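## Task

Take the tube from well B3 of the blue source rack RA and seat it in well B2 of the white destination rack RB. Every other tube must end up upright in its original well, and both racks must stay roughly in place and flat on the bench mat (moving them temporarily is allowed). The result only counts if it holds without the robot, so release the tube and back the gripper away (resting against DONE or its housing is fine). Then press DONE once, only when everything is correct; the job ends when DONE is pushed down, and pressing it with something still wrong is worse than never pressing it.

## Robot and tools

Robot: one six-joint arm (waist, shoulder, elbow, wrist pitch, wrist yaw, wrist roll) with a two-finger parallel gripper. The fingers point along the gripper's own +z axis and close along its y axis. The reported end_effector_position sits between the finger pads, roughly 1 cm short of the tips. Joint ranges in rad: waist -2.618 to 3.054, shoulder 0.000 to 3.142, elbow 0.000 to 3.142, wrist pitch -1.571 to 1.571, wrist yaw -1.571 to 1.571, wrist roll -2.094 to 2.094.

Scene frame: origin on the table surface straight below the arm base, +z up, +x forward, +y to the left when facing +x. The base may sit slightly tilted. RA is the blue rack, RB the white one; neither is fastened. Initially row A of each rack is closest to the base and column 1 is on the left seen from the base. A lamp above DONE lights when it has been pushed far enough.

A row (used everywhere a target is given) is 8 numbers: x, y, z, qw, qx, qy, qz, opening. x, y, z are an absolute gripper position in metres in the scene frame; qw..qz are an absolute orientation quaternion, w first, same frame. opening runs -1 (closed) to +1 (fully open, 0.094 m). Rows are absolute poses, not offsets.

execute_actions(actions): a list of actions run in sequence. Each action is a list of up to 15 rows, one per control step of 1/30 s; if fewer than 15 rows are given, the final row is repeated to fill 15 steps. Any row whose target lies more than 0.6 m from the gripper's current position along any of the gripper's axes gets the action refused; if the first action fails this, or any action is malformed, nothing runs at all. An empty list just returns state and images. Repeat the desired quaternion in every row; do not copy the reported one, which can drift.

move(target, speed, blocking): drives the gripper in a straight line toward one row. speed is in m/s, 0.002 to 0.5, default 0.25; rotation is capped at twice that in rad/s. The path takes 0.5 to 10 s and is cut off at 10 s. Rotation takes the shorter way. The opening is applied at the start. The path ignores obstacles; faster contact hits harder, and aiming further beyond a contact pushes harder. The gripper can lag, wander, and overshoot speed, mainly near full reach. blocking=false returns after 0.5 s while motion continues; until a result shows the move ended, other moves and execute_actions are rejected, so use wait or stop first. The result adds a move: line with how it ended (done, off_target, moving, held, fault) and limits applied (paced = pose clipped; held = a check blocked some steps, after which the arm may speed up sharply), plus the distance from target.

wait(seconds): 0 to 10; the arm keeps its last command, and an ongoing move continues (returns early when it ends). stop(): brakes an ongoing move; it needs stopping distance, the fingers carry on. zoom_image(camera, region): enlarges a part of the latest image; camera is one of cam_head_left, cam_head_right, cam_high, cam_low, cam_wrist; region is [x0, y0, x1, y1] in pixels, origin top-left, at most 504 by 504. finished_scene(scene): ends the current scene (integer 1 to 2) irreversibly and reports success; the next task then appears. Replying without a tool call ends everything.

Control behaviour: every step the command is limited to 70 mm and 16 degrees from the measured pose, then solved by damped inverse kinematics with position taking priority. After an action the arm only continues to the last clipped pose, so long distances need several actions. Motions commonly finish a centimetre or more off, usually low. The elbow cannot fully straighten. The printed hand position gets less accurate at long reach.

Result lines: state gives end_effector_position and end_effector_quat_wxyz; Hand target is the pose currently being driven to; Joint positions and Joint velocities list the six joints (rad, rad/s) then finger-pad gap (m, m/s); joint torques follow the same order and are nonzero even unloaded, with per-unit offsets and noise. grip_measured is the finger opening on the command scale (may be off by about 1 mm of opening, consistently). To hold something, command an opening about 0.03 below grip_measured for a firm grip, less for a lighter one. Pads push up to about 50 to 62 N each, with a brief spike at contact. A pose unreachable line means the clearance check (which includes any mounting block or post) altered or blocked the command. FAULT lines mark stops; MOTOR HOT appears from 75 °C, 90 °C stops the arm 10 s, 100 °C drops the arm. Holding loads heats motors, so avoid long idle holds.

Cameras: cam_head_left, cam_head_right, cam_high, cam_low (896x504) and cam_wrist (504x504, fisheye, pose from joint readings); calibration may be off by a few degrees and millimetres.

Avoid: dropping or slamming tubes, knocking tubes or racks over or off the table (that ends the scene), hard pushes, leaving a rack tilted, and pressing DONE before the tube is seated and released. Loose objects may occasionally be nudged by outside forces; check images before finishing.

Each tool is called after "Call:" as name([rows], argument=value, ...), one row to a line, values as JSON.

## Session

Call:
execute_actions(actions=[])

Scene clock: 0.00 s.
end_effector_position=(+0.3114, +0.4453, +0.3648) grip_measured=+1.000 end_effector_quat_wxyz=(-0.349, +0.654, -0.658, -0.134)
Joint positions: [ 1.275  2.323  2.181 -0.872  0.613 -0.624  0.094]
Joint velocities: [-0.012 -0.012 -0.007 -0.051  0.022  0.007  0.   ]
Joint torques (N m, as the arm reports them, + toward a larger angle): no reading
Motor temperatures (°C, as the motors report them): [20 21 19 22 21 22]
Hand target: +0.310, +0.446, +0.388; -0.371, +0.641, -0.655, -0.150

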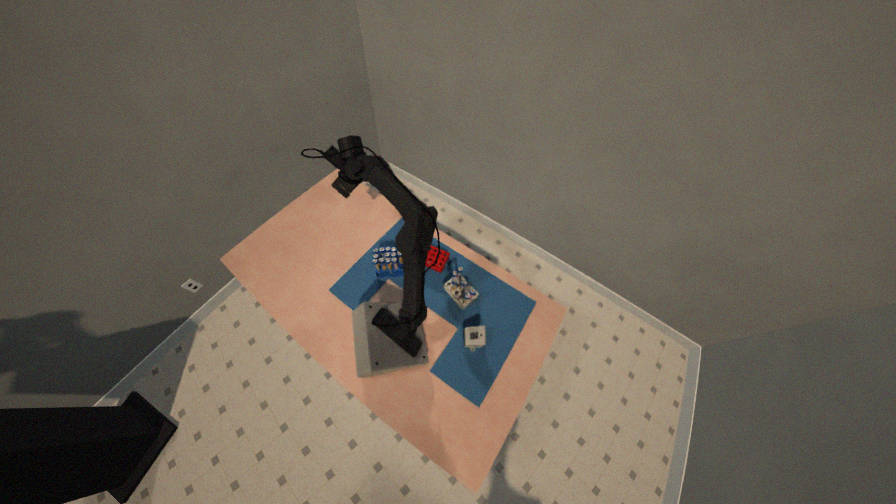

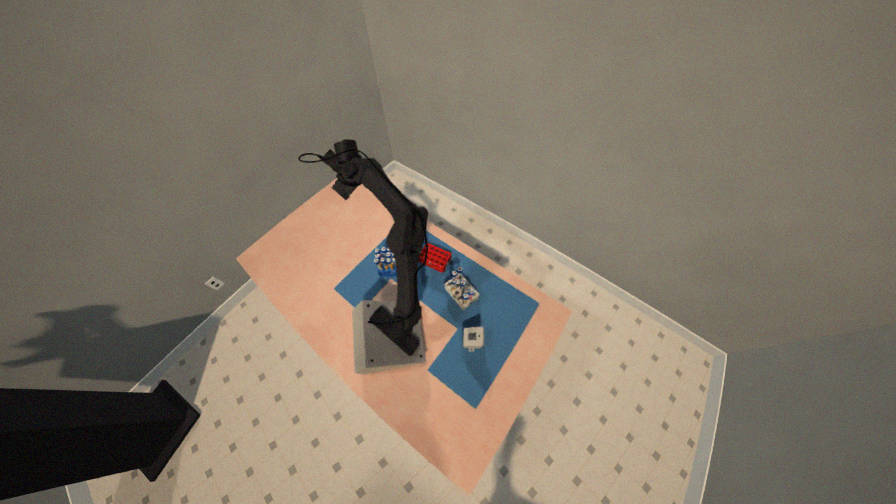

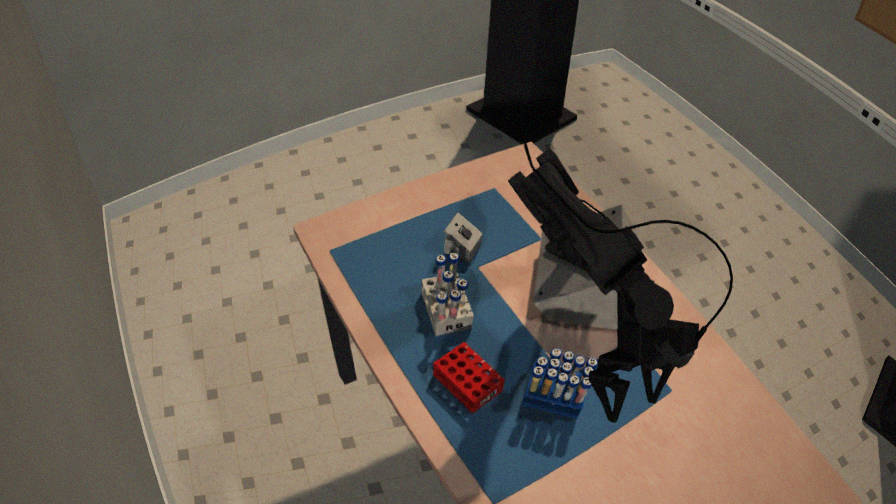

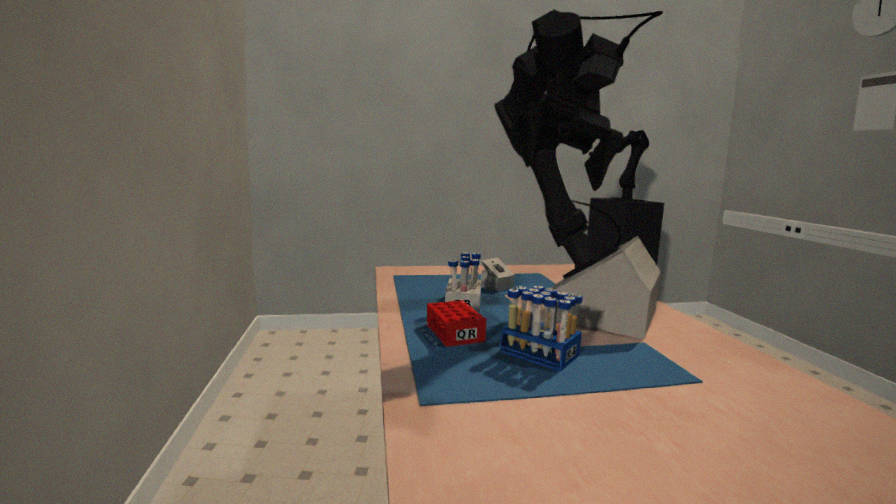

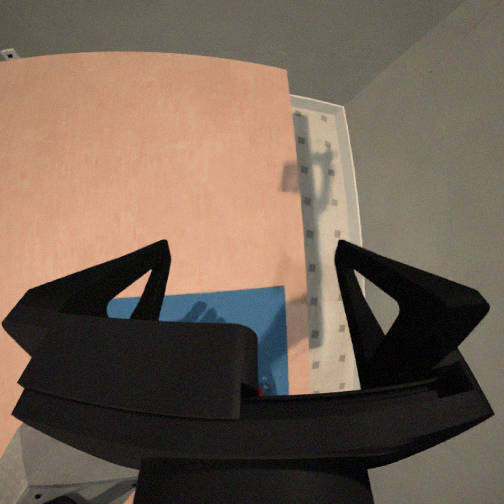

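Call:
move(target=[0.27,0.23,0.30,0,0.342,-0.94,0,1])

Scene clock: 9.83 s.
end_effector_position=(+0.2637, +0.2389, +0.2897) grip_measured=+1.000 end_effector_quat_wxyz=(+0.050, -0.354, +0.933, +0.051)
Joint positions: [ 1.229  2.011  1.815 -1.552  0.609  0.614  0.094]
Joint velocities: [ 0.017  0.002 -0.012  0.022 -0.007 -0.051  0.   ]
Joint torques (N m, as the arm reports them, + toward a larger angle): [ 5.16 -8.89  3.84  0.27  0.01  0.04]
Motor temperatures (°C, as the motors report them): [21 23 20 23 21 22]
Hand target: +0.265, +0.233, +0.298; +0.056, -0.344, +0.935, +0.062
Off the commanded pose: 0.015 m, 8 deg.
joint sent to its limit — the command would take joint 4 (wrist pitch) past its lower limit, so that joint was sent only as far as its limit.
move: off_target
camera_calibration (this result's frames):
cam_wrist: T_world_to_cam=[[0.678868, -0.731708, -0.0611647, 0.0121187], [-0.621884, -0.617259, 0.481924, 0.173283], [-0.390382, -0.289126, -0.874076, 0.550725], [0, 0, 0, 1]] pos_world=[0.314528, 0.275056, 0.398607]

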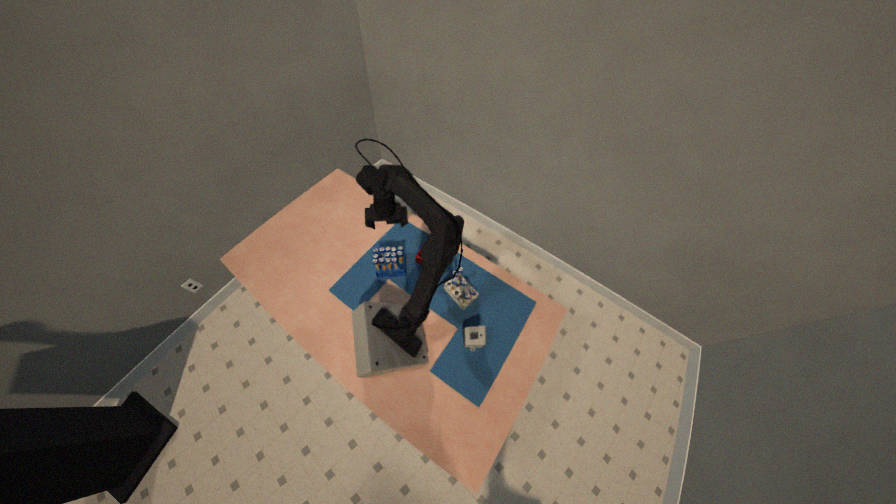

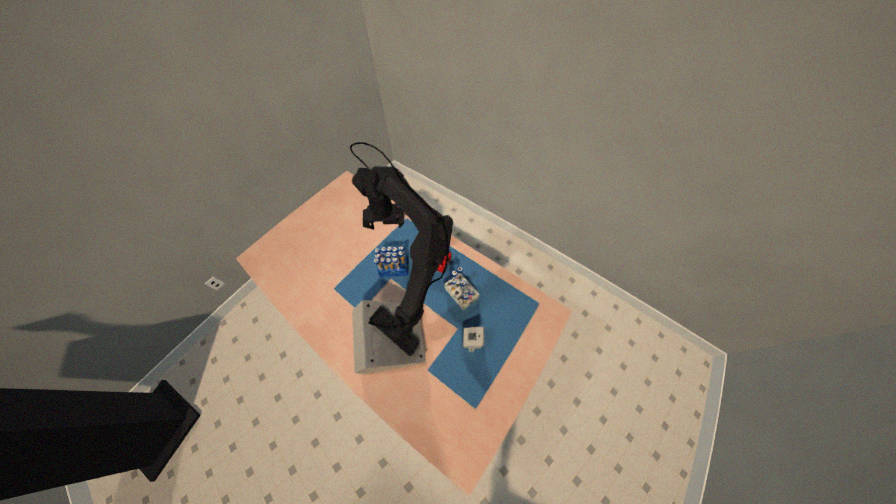

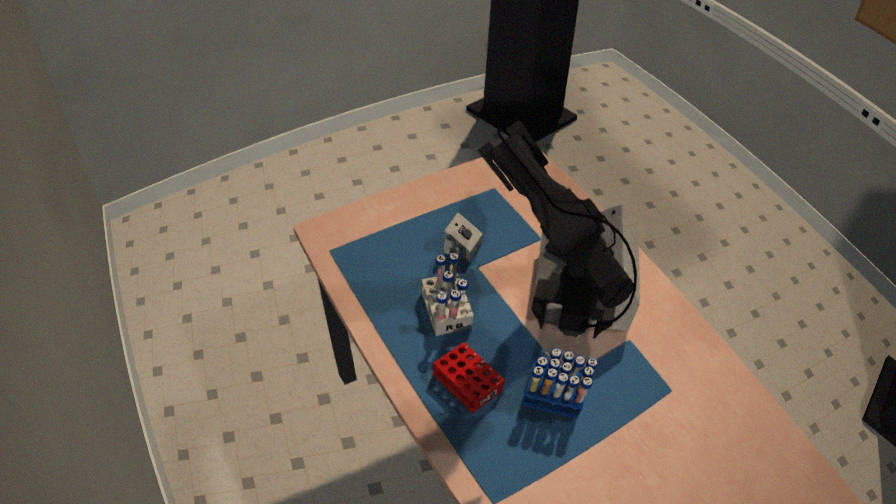

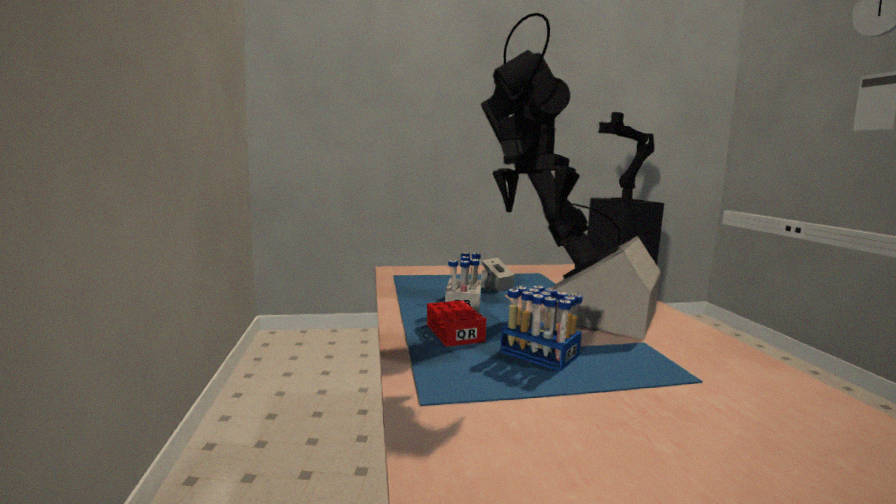

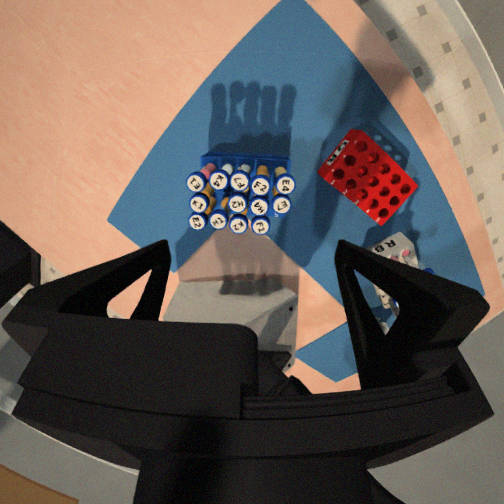

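Call:
move(target=[0.26,0.235,0.17,0,0.342,-0.94,0,0], speed=0.15)

Scene clock: 29.00 s.
end_effector_position=(+0.2586, +0.2294, +0.1659) grip_measured=+0.002 end_effector_quat_wxyz=(-0.012, -0.339, +0.941, -0.009)
Joint positions: [ 1.033  2.056  1.473 -1.238  0.625  0.533  0.047]
Joint velocities: [-0.012 -0.002 -0.002  0.007  0.051 -0.022 -0.   ]
Joint torques (N m, as the arm reports them, + toward a larger angle): [ 6.04 -7.61  4.36  0.17  0.09 -0.09]
Motor temperatures (°C, as the motors report them): [21 24 20 23 21 22]
Hand target: +0.260, +0.235, +0.169; +0.002, -0.342, +0.940, -0.003
Off the commanded pose: 0.007 m, 2 deg.
move: done
camera_calibration (this result's frames):
cam_wrist: T_world_to_cam=[[0.651364, -0.758749, 0.00498035, 0.00343756], [-0.599905, -0.510959, 0.615659, 0.171711], [-0.464586, -0.404005, -0.787997, 0.469018], [0, 0, 0, 1]] pos_world=[0.31867, 0.279831, 0.263853]

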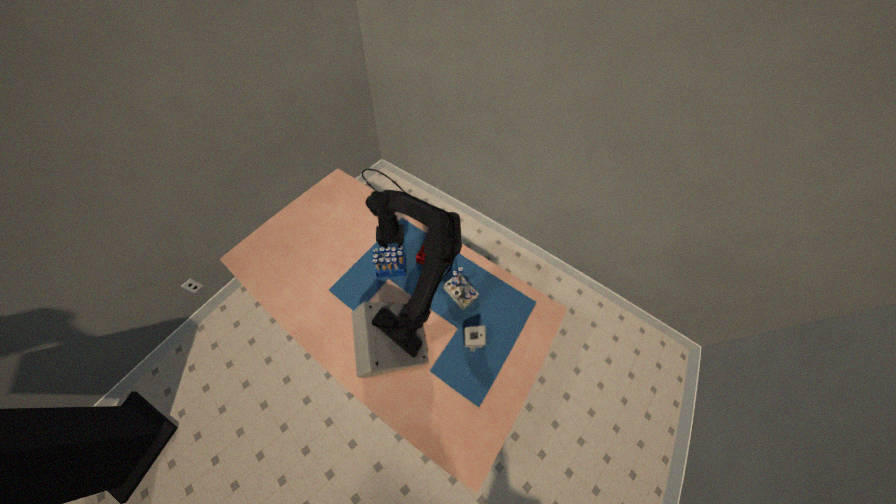

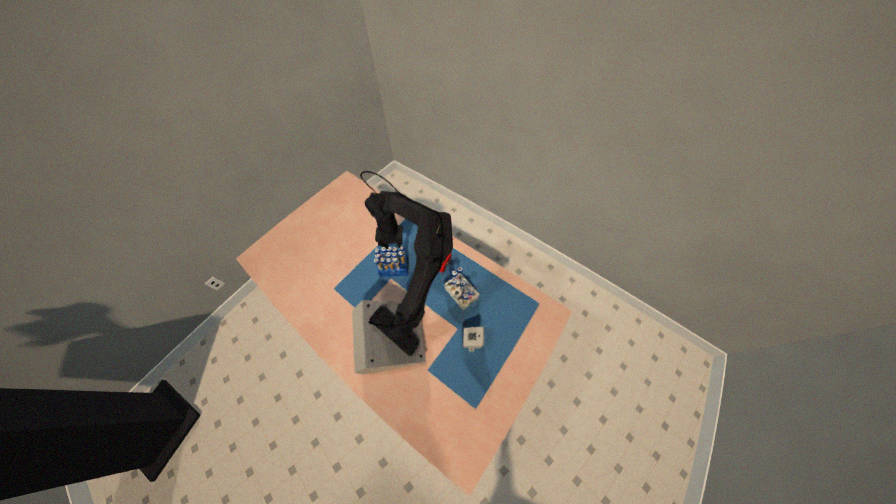

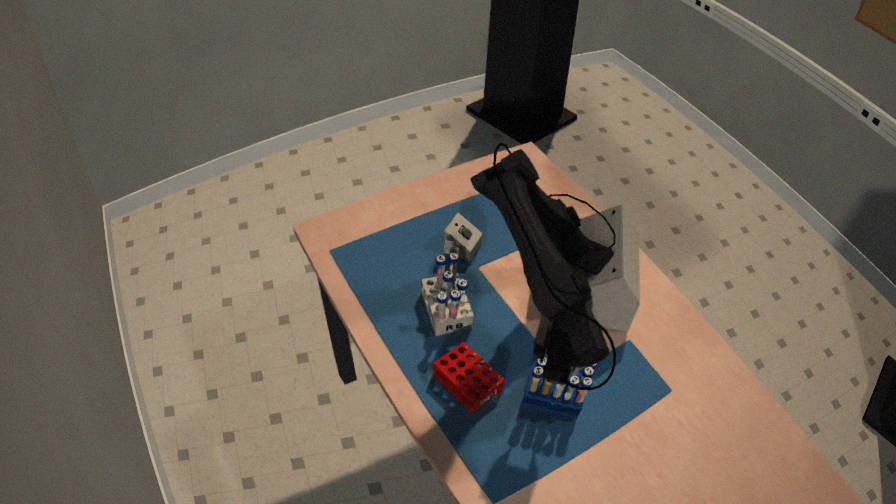

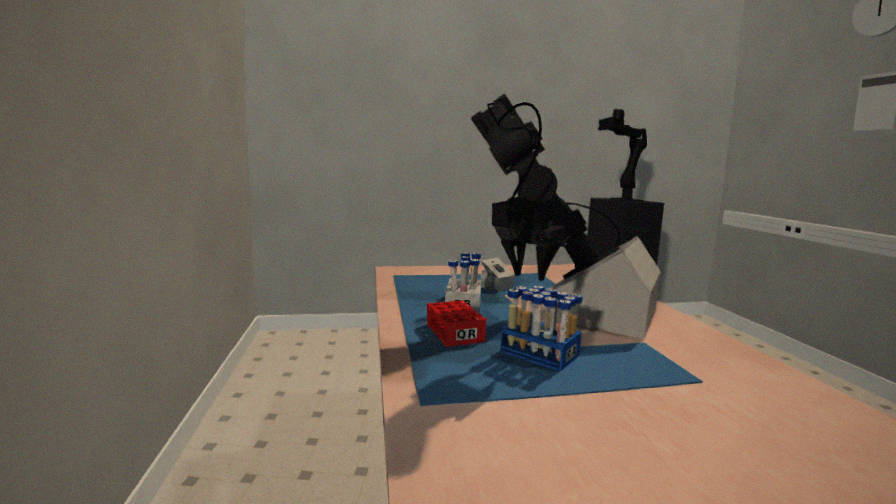

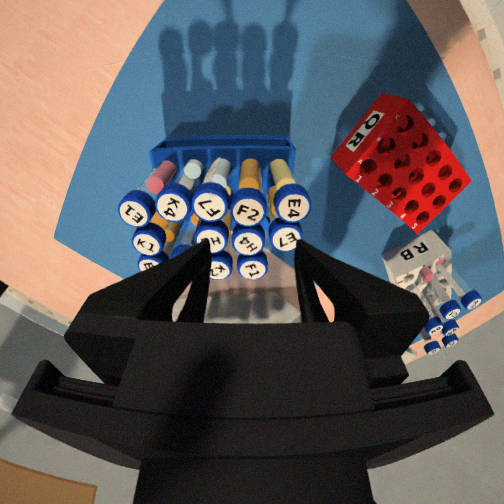

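Call:
move(target=[0.228,0.243,0.15,0,0.342,-0.94,0,-0.48], speed=0.08)

Scene clock: 40.67 s.
end_effector_position=(+0.2333, +0.2357, +0.1469) grip_measured=-0.479 end_effector_quat_wxyz=(-0.011, -0.341, +0.940, -0.006)
Joint positions: [ 1.059  2.066  1.363 -1.13   0.616  0.556  0.024]
Joint velocities: [-0.022 -0.002 -0.012 -0.022  0.007  0.007  0.   ]
Joint torques (N m, as the arm reports them, + toward a larger angle): [ 7.   -6.84  3.77  0.18  0.03  0.08]
Motor temperatures (°C, as the motors report them): [22 23 20 23 21 22]
Hand target: +0.228, +0.244, +0.150; -0.001, -0.342, +0.940, +0.001
Off the commanded pose: 0.010 m, 1 deg.
move: done
camera_calibration (this result's frames):
cam_wrist: T_world_to_cam=[[0.654843, -0.755765, 0.000108199, 0.0239244], [-0.597083, -0.517264, 0.613131, 0.172605], [-0.463327, -0.401569, -0.789981, 0.444283], [0, 0, 0, 1]] pos_world=[0.293241, 0.285774, 0.245143]

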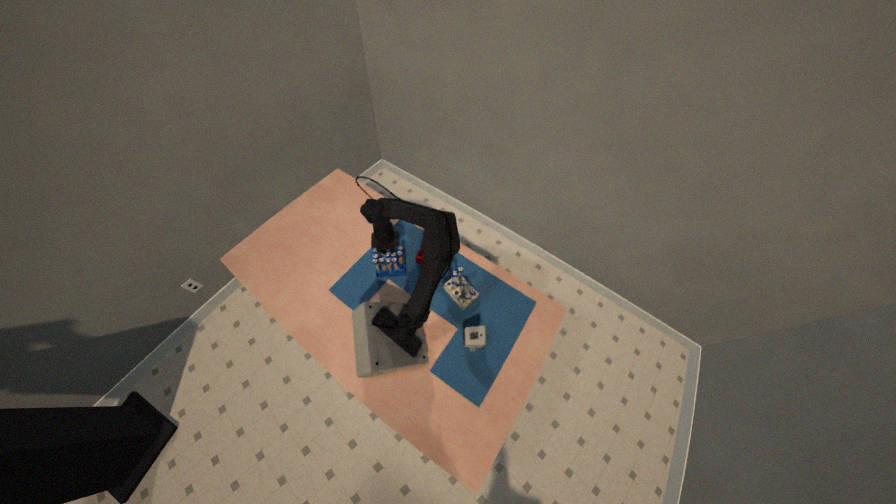

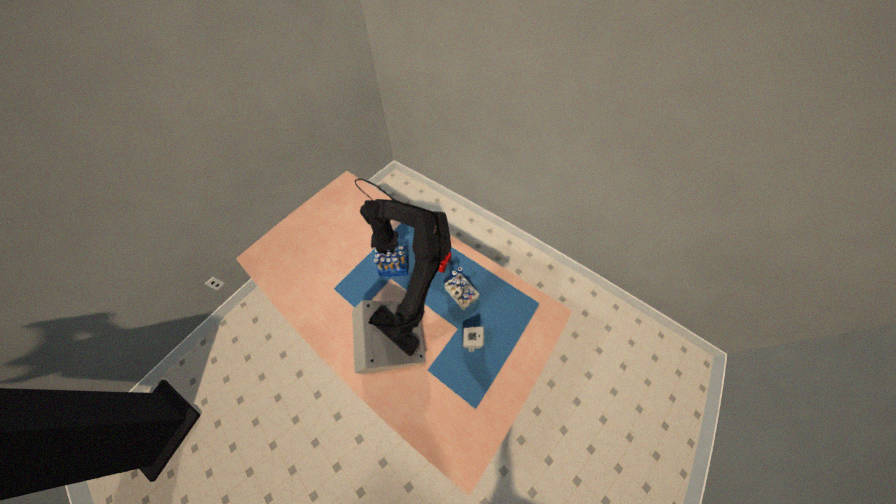

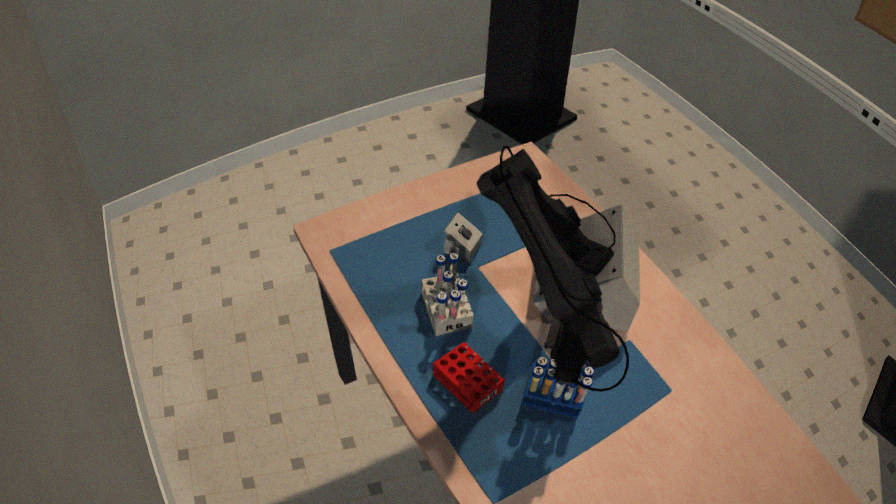

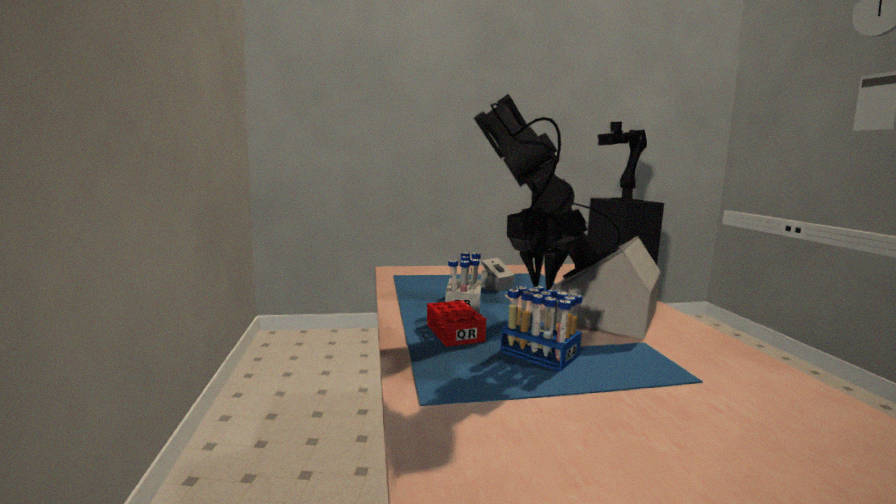

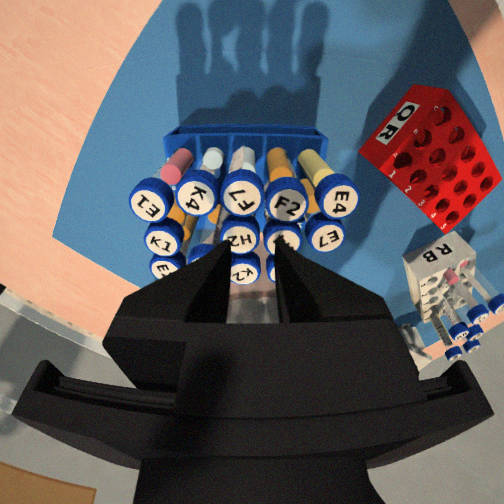

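Call:
move(target=[0.221,0.246,0.142,0,0.342,-0.94,0,-0.48], speed=0.04)

Call:
zoom_image(camera="cam_wrist", region=[120,150,380,330])

Scene clock: 48.33 s.
end_effector_position=(+0.2295, +0.2372, +0.1412) grip_measured=-0.479 end_effector_quat_wxyz=(-0.009, -0.336, +0.942, -0.003)
Joint positions: [ 1.059  2.066  1.334 -1.093  0.616  0.561  0.024]
Joint velocities: [ 0.007  0.002 -0.007  0.022  0.095  0.022 -0.   ]
Joint torques (N m, as the arm reports them, + toward a larger angle): [ 7.25 -5.67  3.86  0.2  -0.05  0.11]
Motor temperatures (°C, as the motors report them): [22 23 20 23 21 22]
Hand target: +0.221, +0.246, +0.142; -0.000, -0.342, +0.940, +0.001
Off the commanded pose: 0.012 m, 1 deg.
move: off_target
camera_calibration (this result's frames):
cam_wrist: T_world_to_cam=[[0.647474, -0.76208, -0.00335913, 0.0312627], [-0.603576, -0.515488, 0.608249, 0.176351], [-0.465266, -0.391798, -0.793739, 0.437248], [0, 0, 0, 1]] pos_world=[0.289636, 0.286045, 0.239901]

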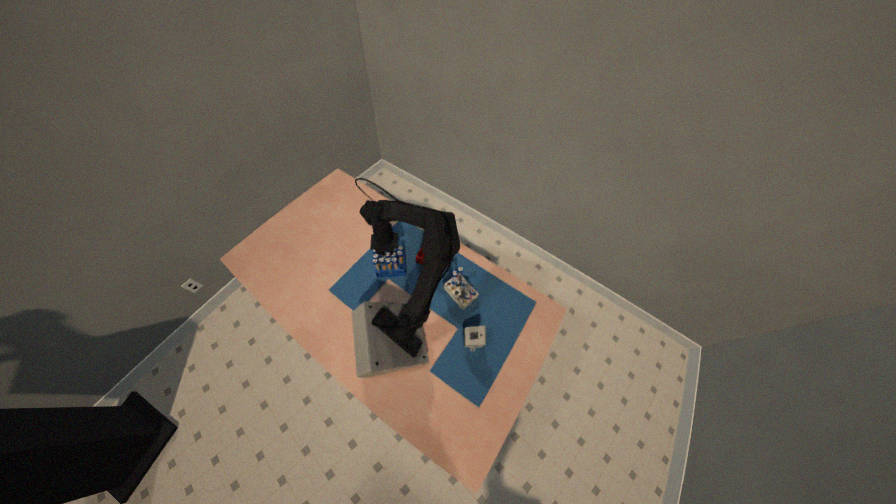

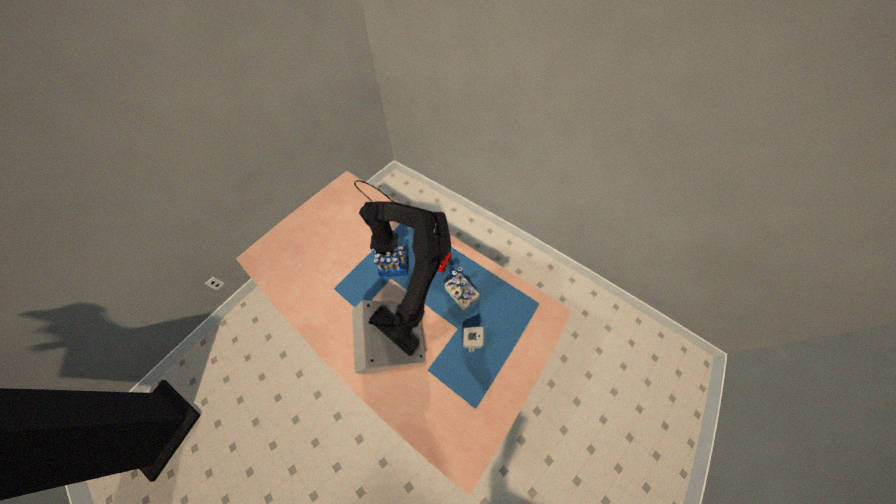

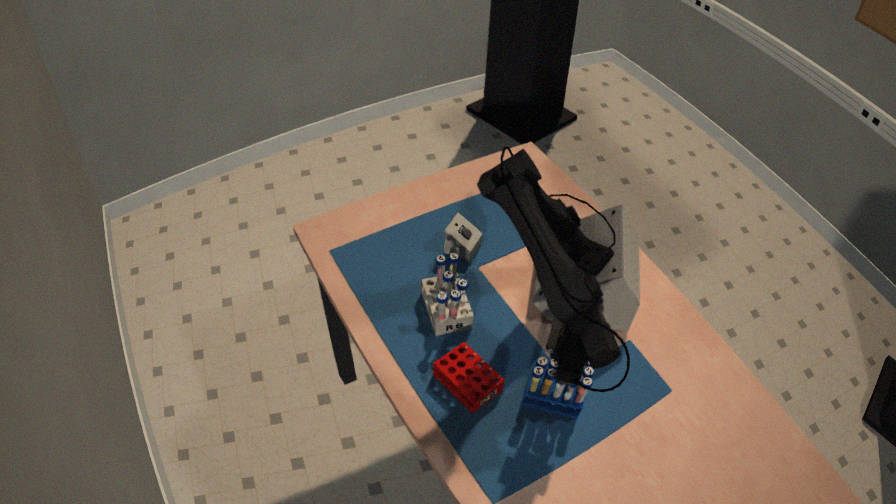

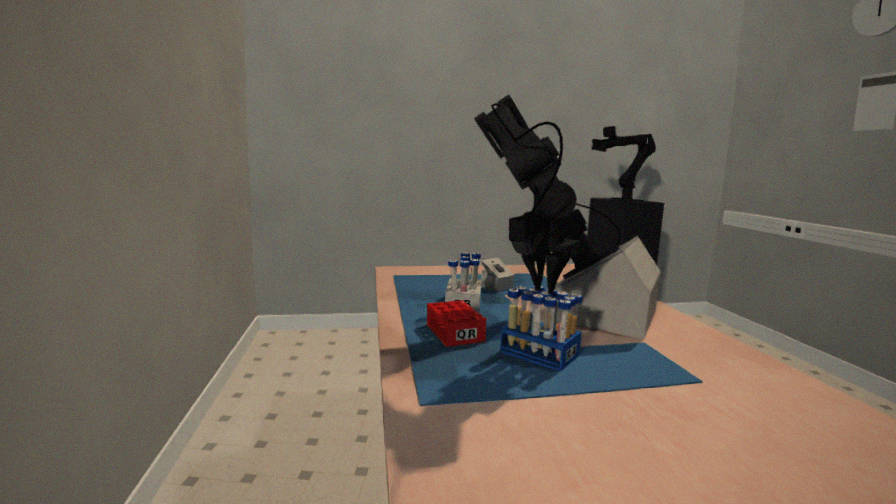

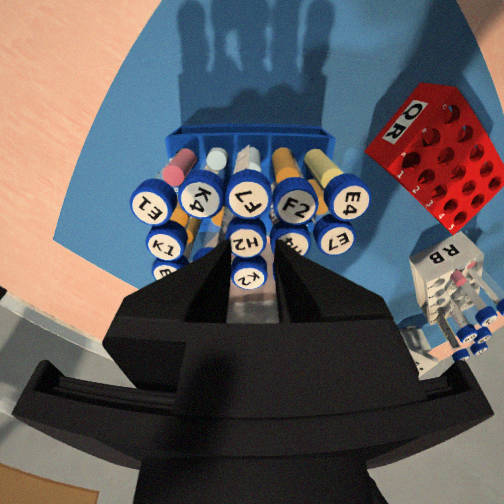

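Region (120, 150, 380, 330) of cam_wrist's 504x504 image, scaled by 1.938, with more detail than that image has; it fills the top 349 rows of this view, and the rest is white.

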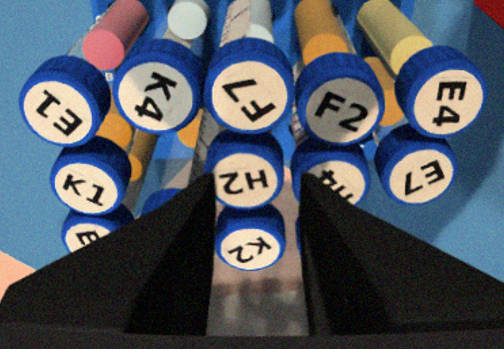

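Call:
move(target=[0.217,0.251,0.142,0,0.342,-0.94,0,-0.48], speed=0.04)

Scene clock: 55.33 s.
end_effector_position=(+0.2224, +0.2416, +0.1381) grip_measured=-0.479 end_effector_quat_wxyz=(-0.009, -0.342, +0.940, -0.008)
Joint positions: [ 1.075  2.091  1.334 -1.088  0.618  0.574  0.024]
Joint velocities: [-0.017  0.002  0.007 -0.022 -0.051  0.022  0.001]
Joint torques (N m, as the arm reports them, + toward a larger angle): [ 6.96 -6.57  4.47  0.19 -0.08  0.09]
Motor temperatures (°C, as the motors report them): [22 23 20 23 21 22]
Hand target: +0.217, +0.251, +0.142; -0.000, -0.342, +0.940, +0.001
Off the commanded pose: 0.011 m, 1 deg.
move: off_target
camera_calibration (this result's frames):
cam_wrist: T_world_to_cam=[[0.656482, -0.754317, 0.00614701, 0.0340291], [-0.599643, -0.516891, 0.610944, 0.175332], [-0.457668, -0.40476, -0.79165, 0.434386], [0, 0, 0, 1]] pos_world=[0.281602, 0.292118, 0.236554]

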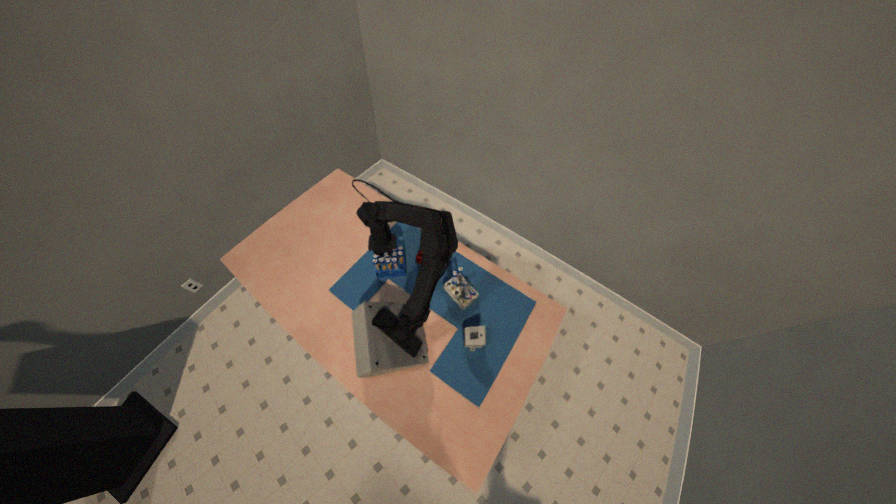

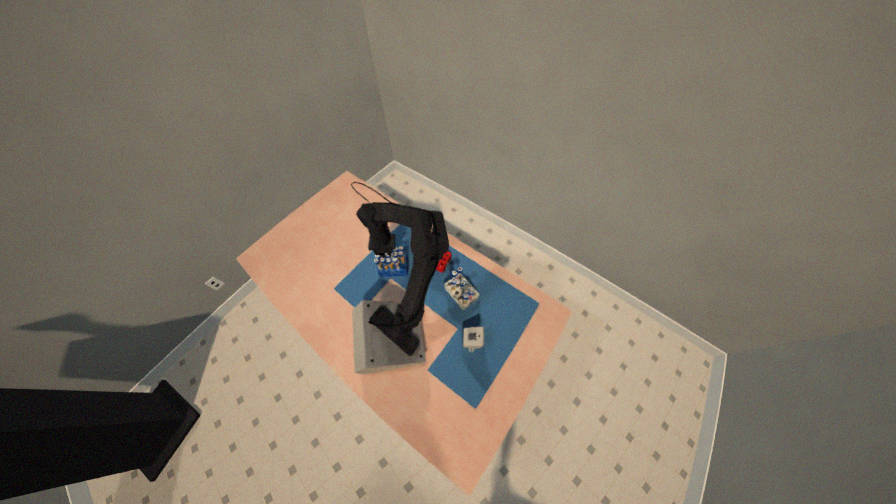

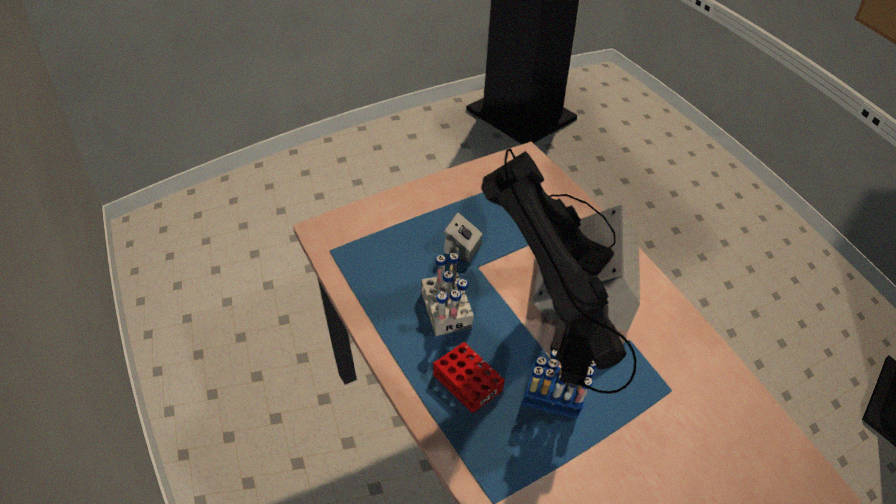

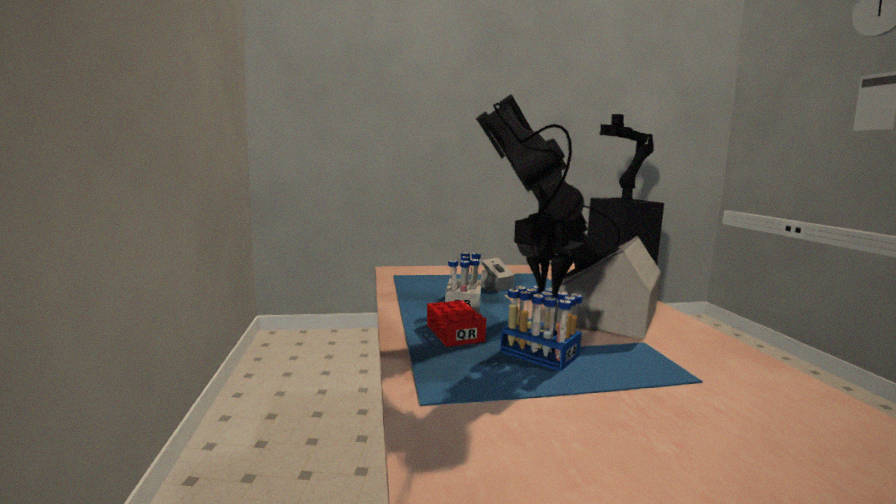

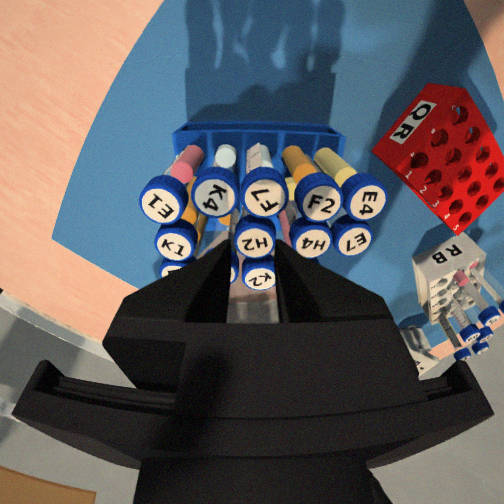

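Call:
move(target=[0.220,0.251,0.130,0,0.342,-0.94,0,-0.5], speed=0.02)

Call:
zoom_image(camera="cam_wrist", region=[120,150,380,330])

Call:
zoom_image(camera="cam_low", region=[480,240,620,380])

Scene clock: 62.07 s.
end_effector_position=(+0.2243, +0.2418, +0.1343) grip_measured=-0.499 end_effector_quat_wxyz=(-0.004, -0.338, +0.941, -0.009)
Joint positions: [ 1.068  2.091  1.322 -1.066  0.629  0.57   0.024]
Joint velocities: [ 0.002  0.007  0.007  0.022 -0.051 -0.022  0.001]
Joint torques (N m, as the arm reports them, + toward a larger angle): [ 5.38 -5.84  3.66  0.37 -0.11 -0.09]
Motor temperatures (°C, as the motors report them): [22 23 20 23 21 22]
Hand target: +0.220, +0.251, +0.130; -0.000, -0.342, +0.940, -0.000
Off the commanded pose: 0.011 m, 1 deg.
move: off_target
camera_calibration (this result's frames):
cam_wrist: T_world_to_cam=[[0.650932, -0.759057, 0.0109628, 0.0347196], [-0.609246, -0.513736, 0.604064, 0.181226], [-0.452888, -0.399884, -0.79686, 0.430734], [0, 0, 0, 1]] pos_world=[0.282886, 0.2917, 0.233382]

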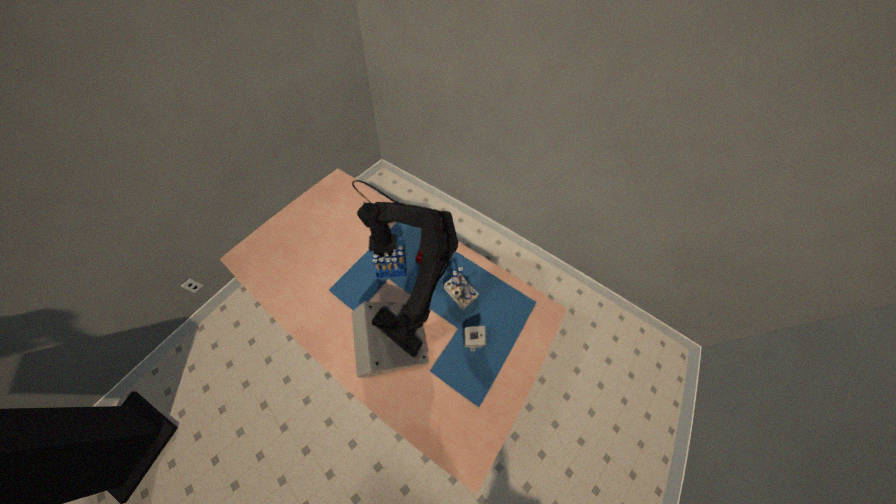

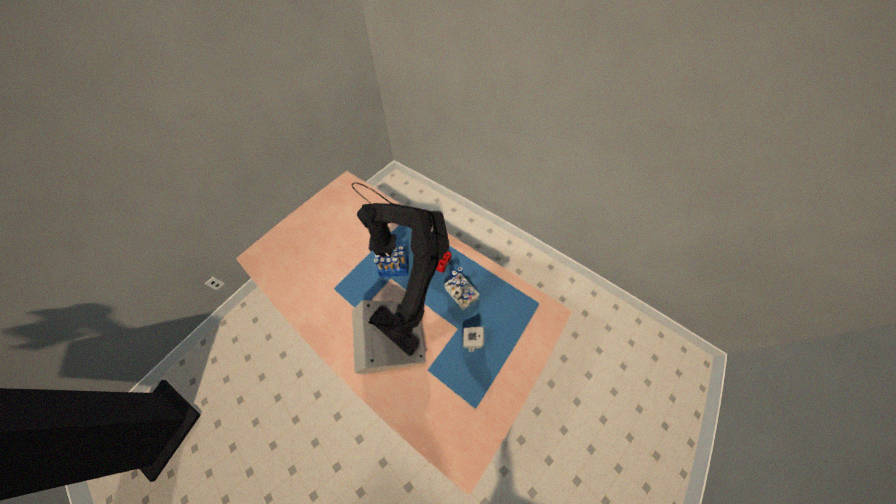

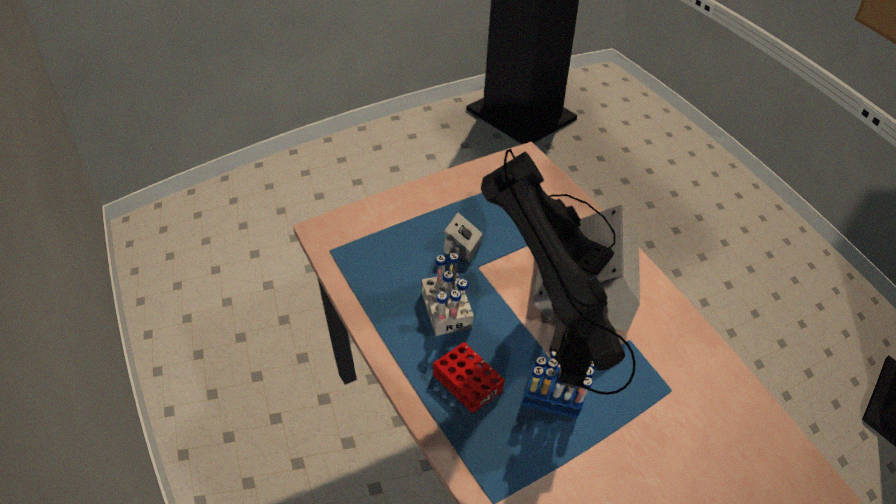

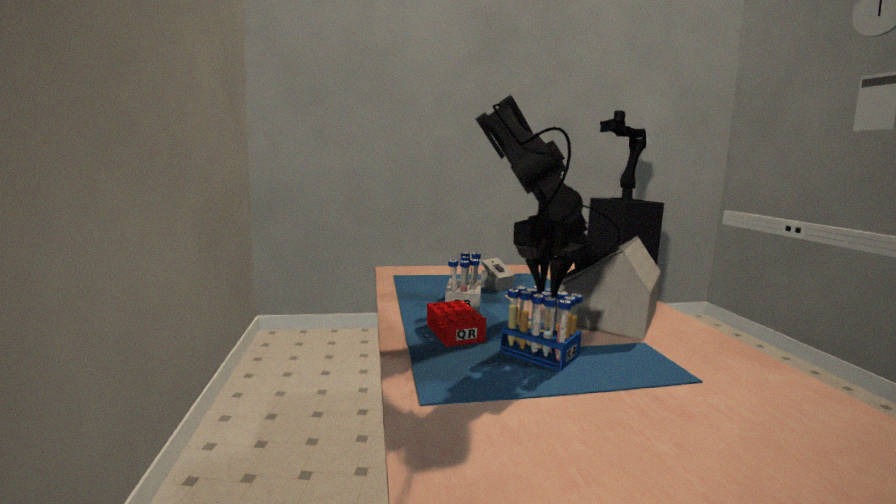

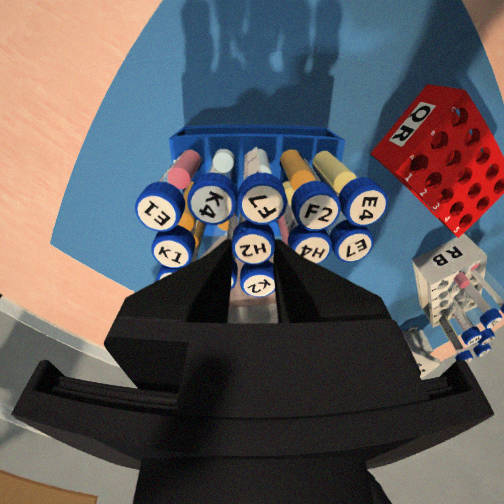

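Region (120, 150, 380, 330) of cam_wrist's 504x504 image, scaled by 1.938, with more detail than that image has; it fills the top 349 rows of this view, and the rest is white.

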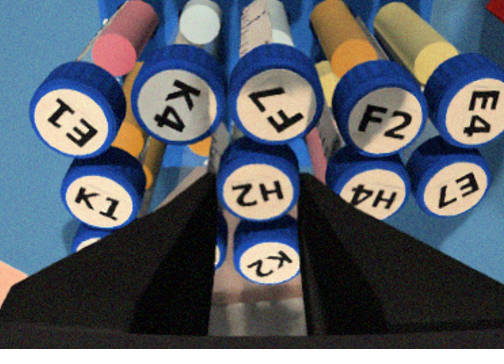

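Region (480, 240, 620, 380) of cam_low's 896x504 image, scaled by 3.600, with more detail than that image has.

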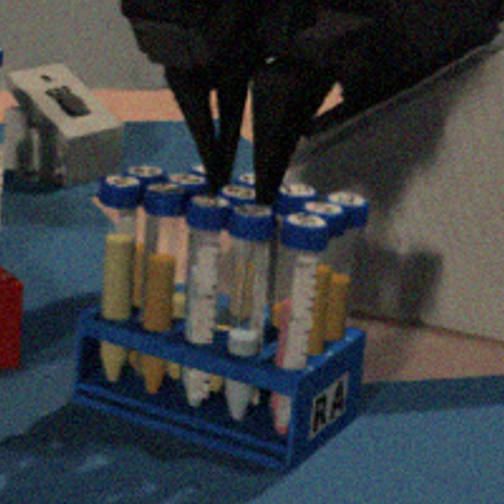

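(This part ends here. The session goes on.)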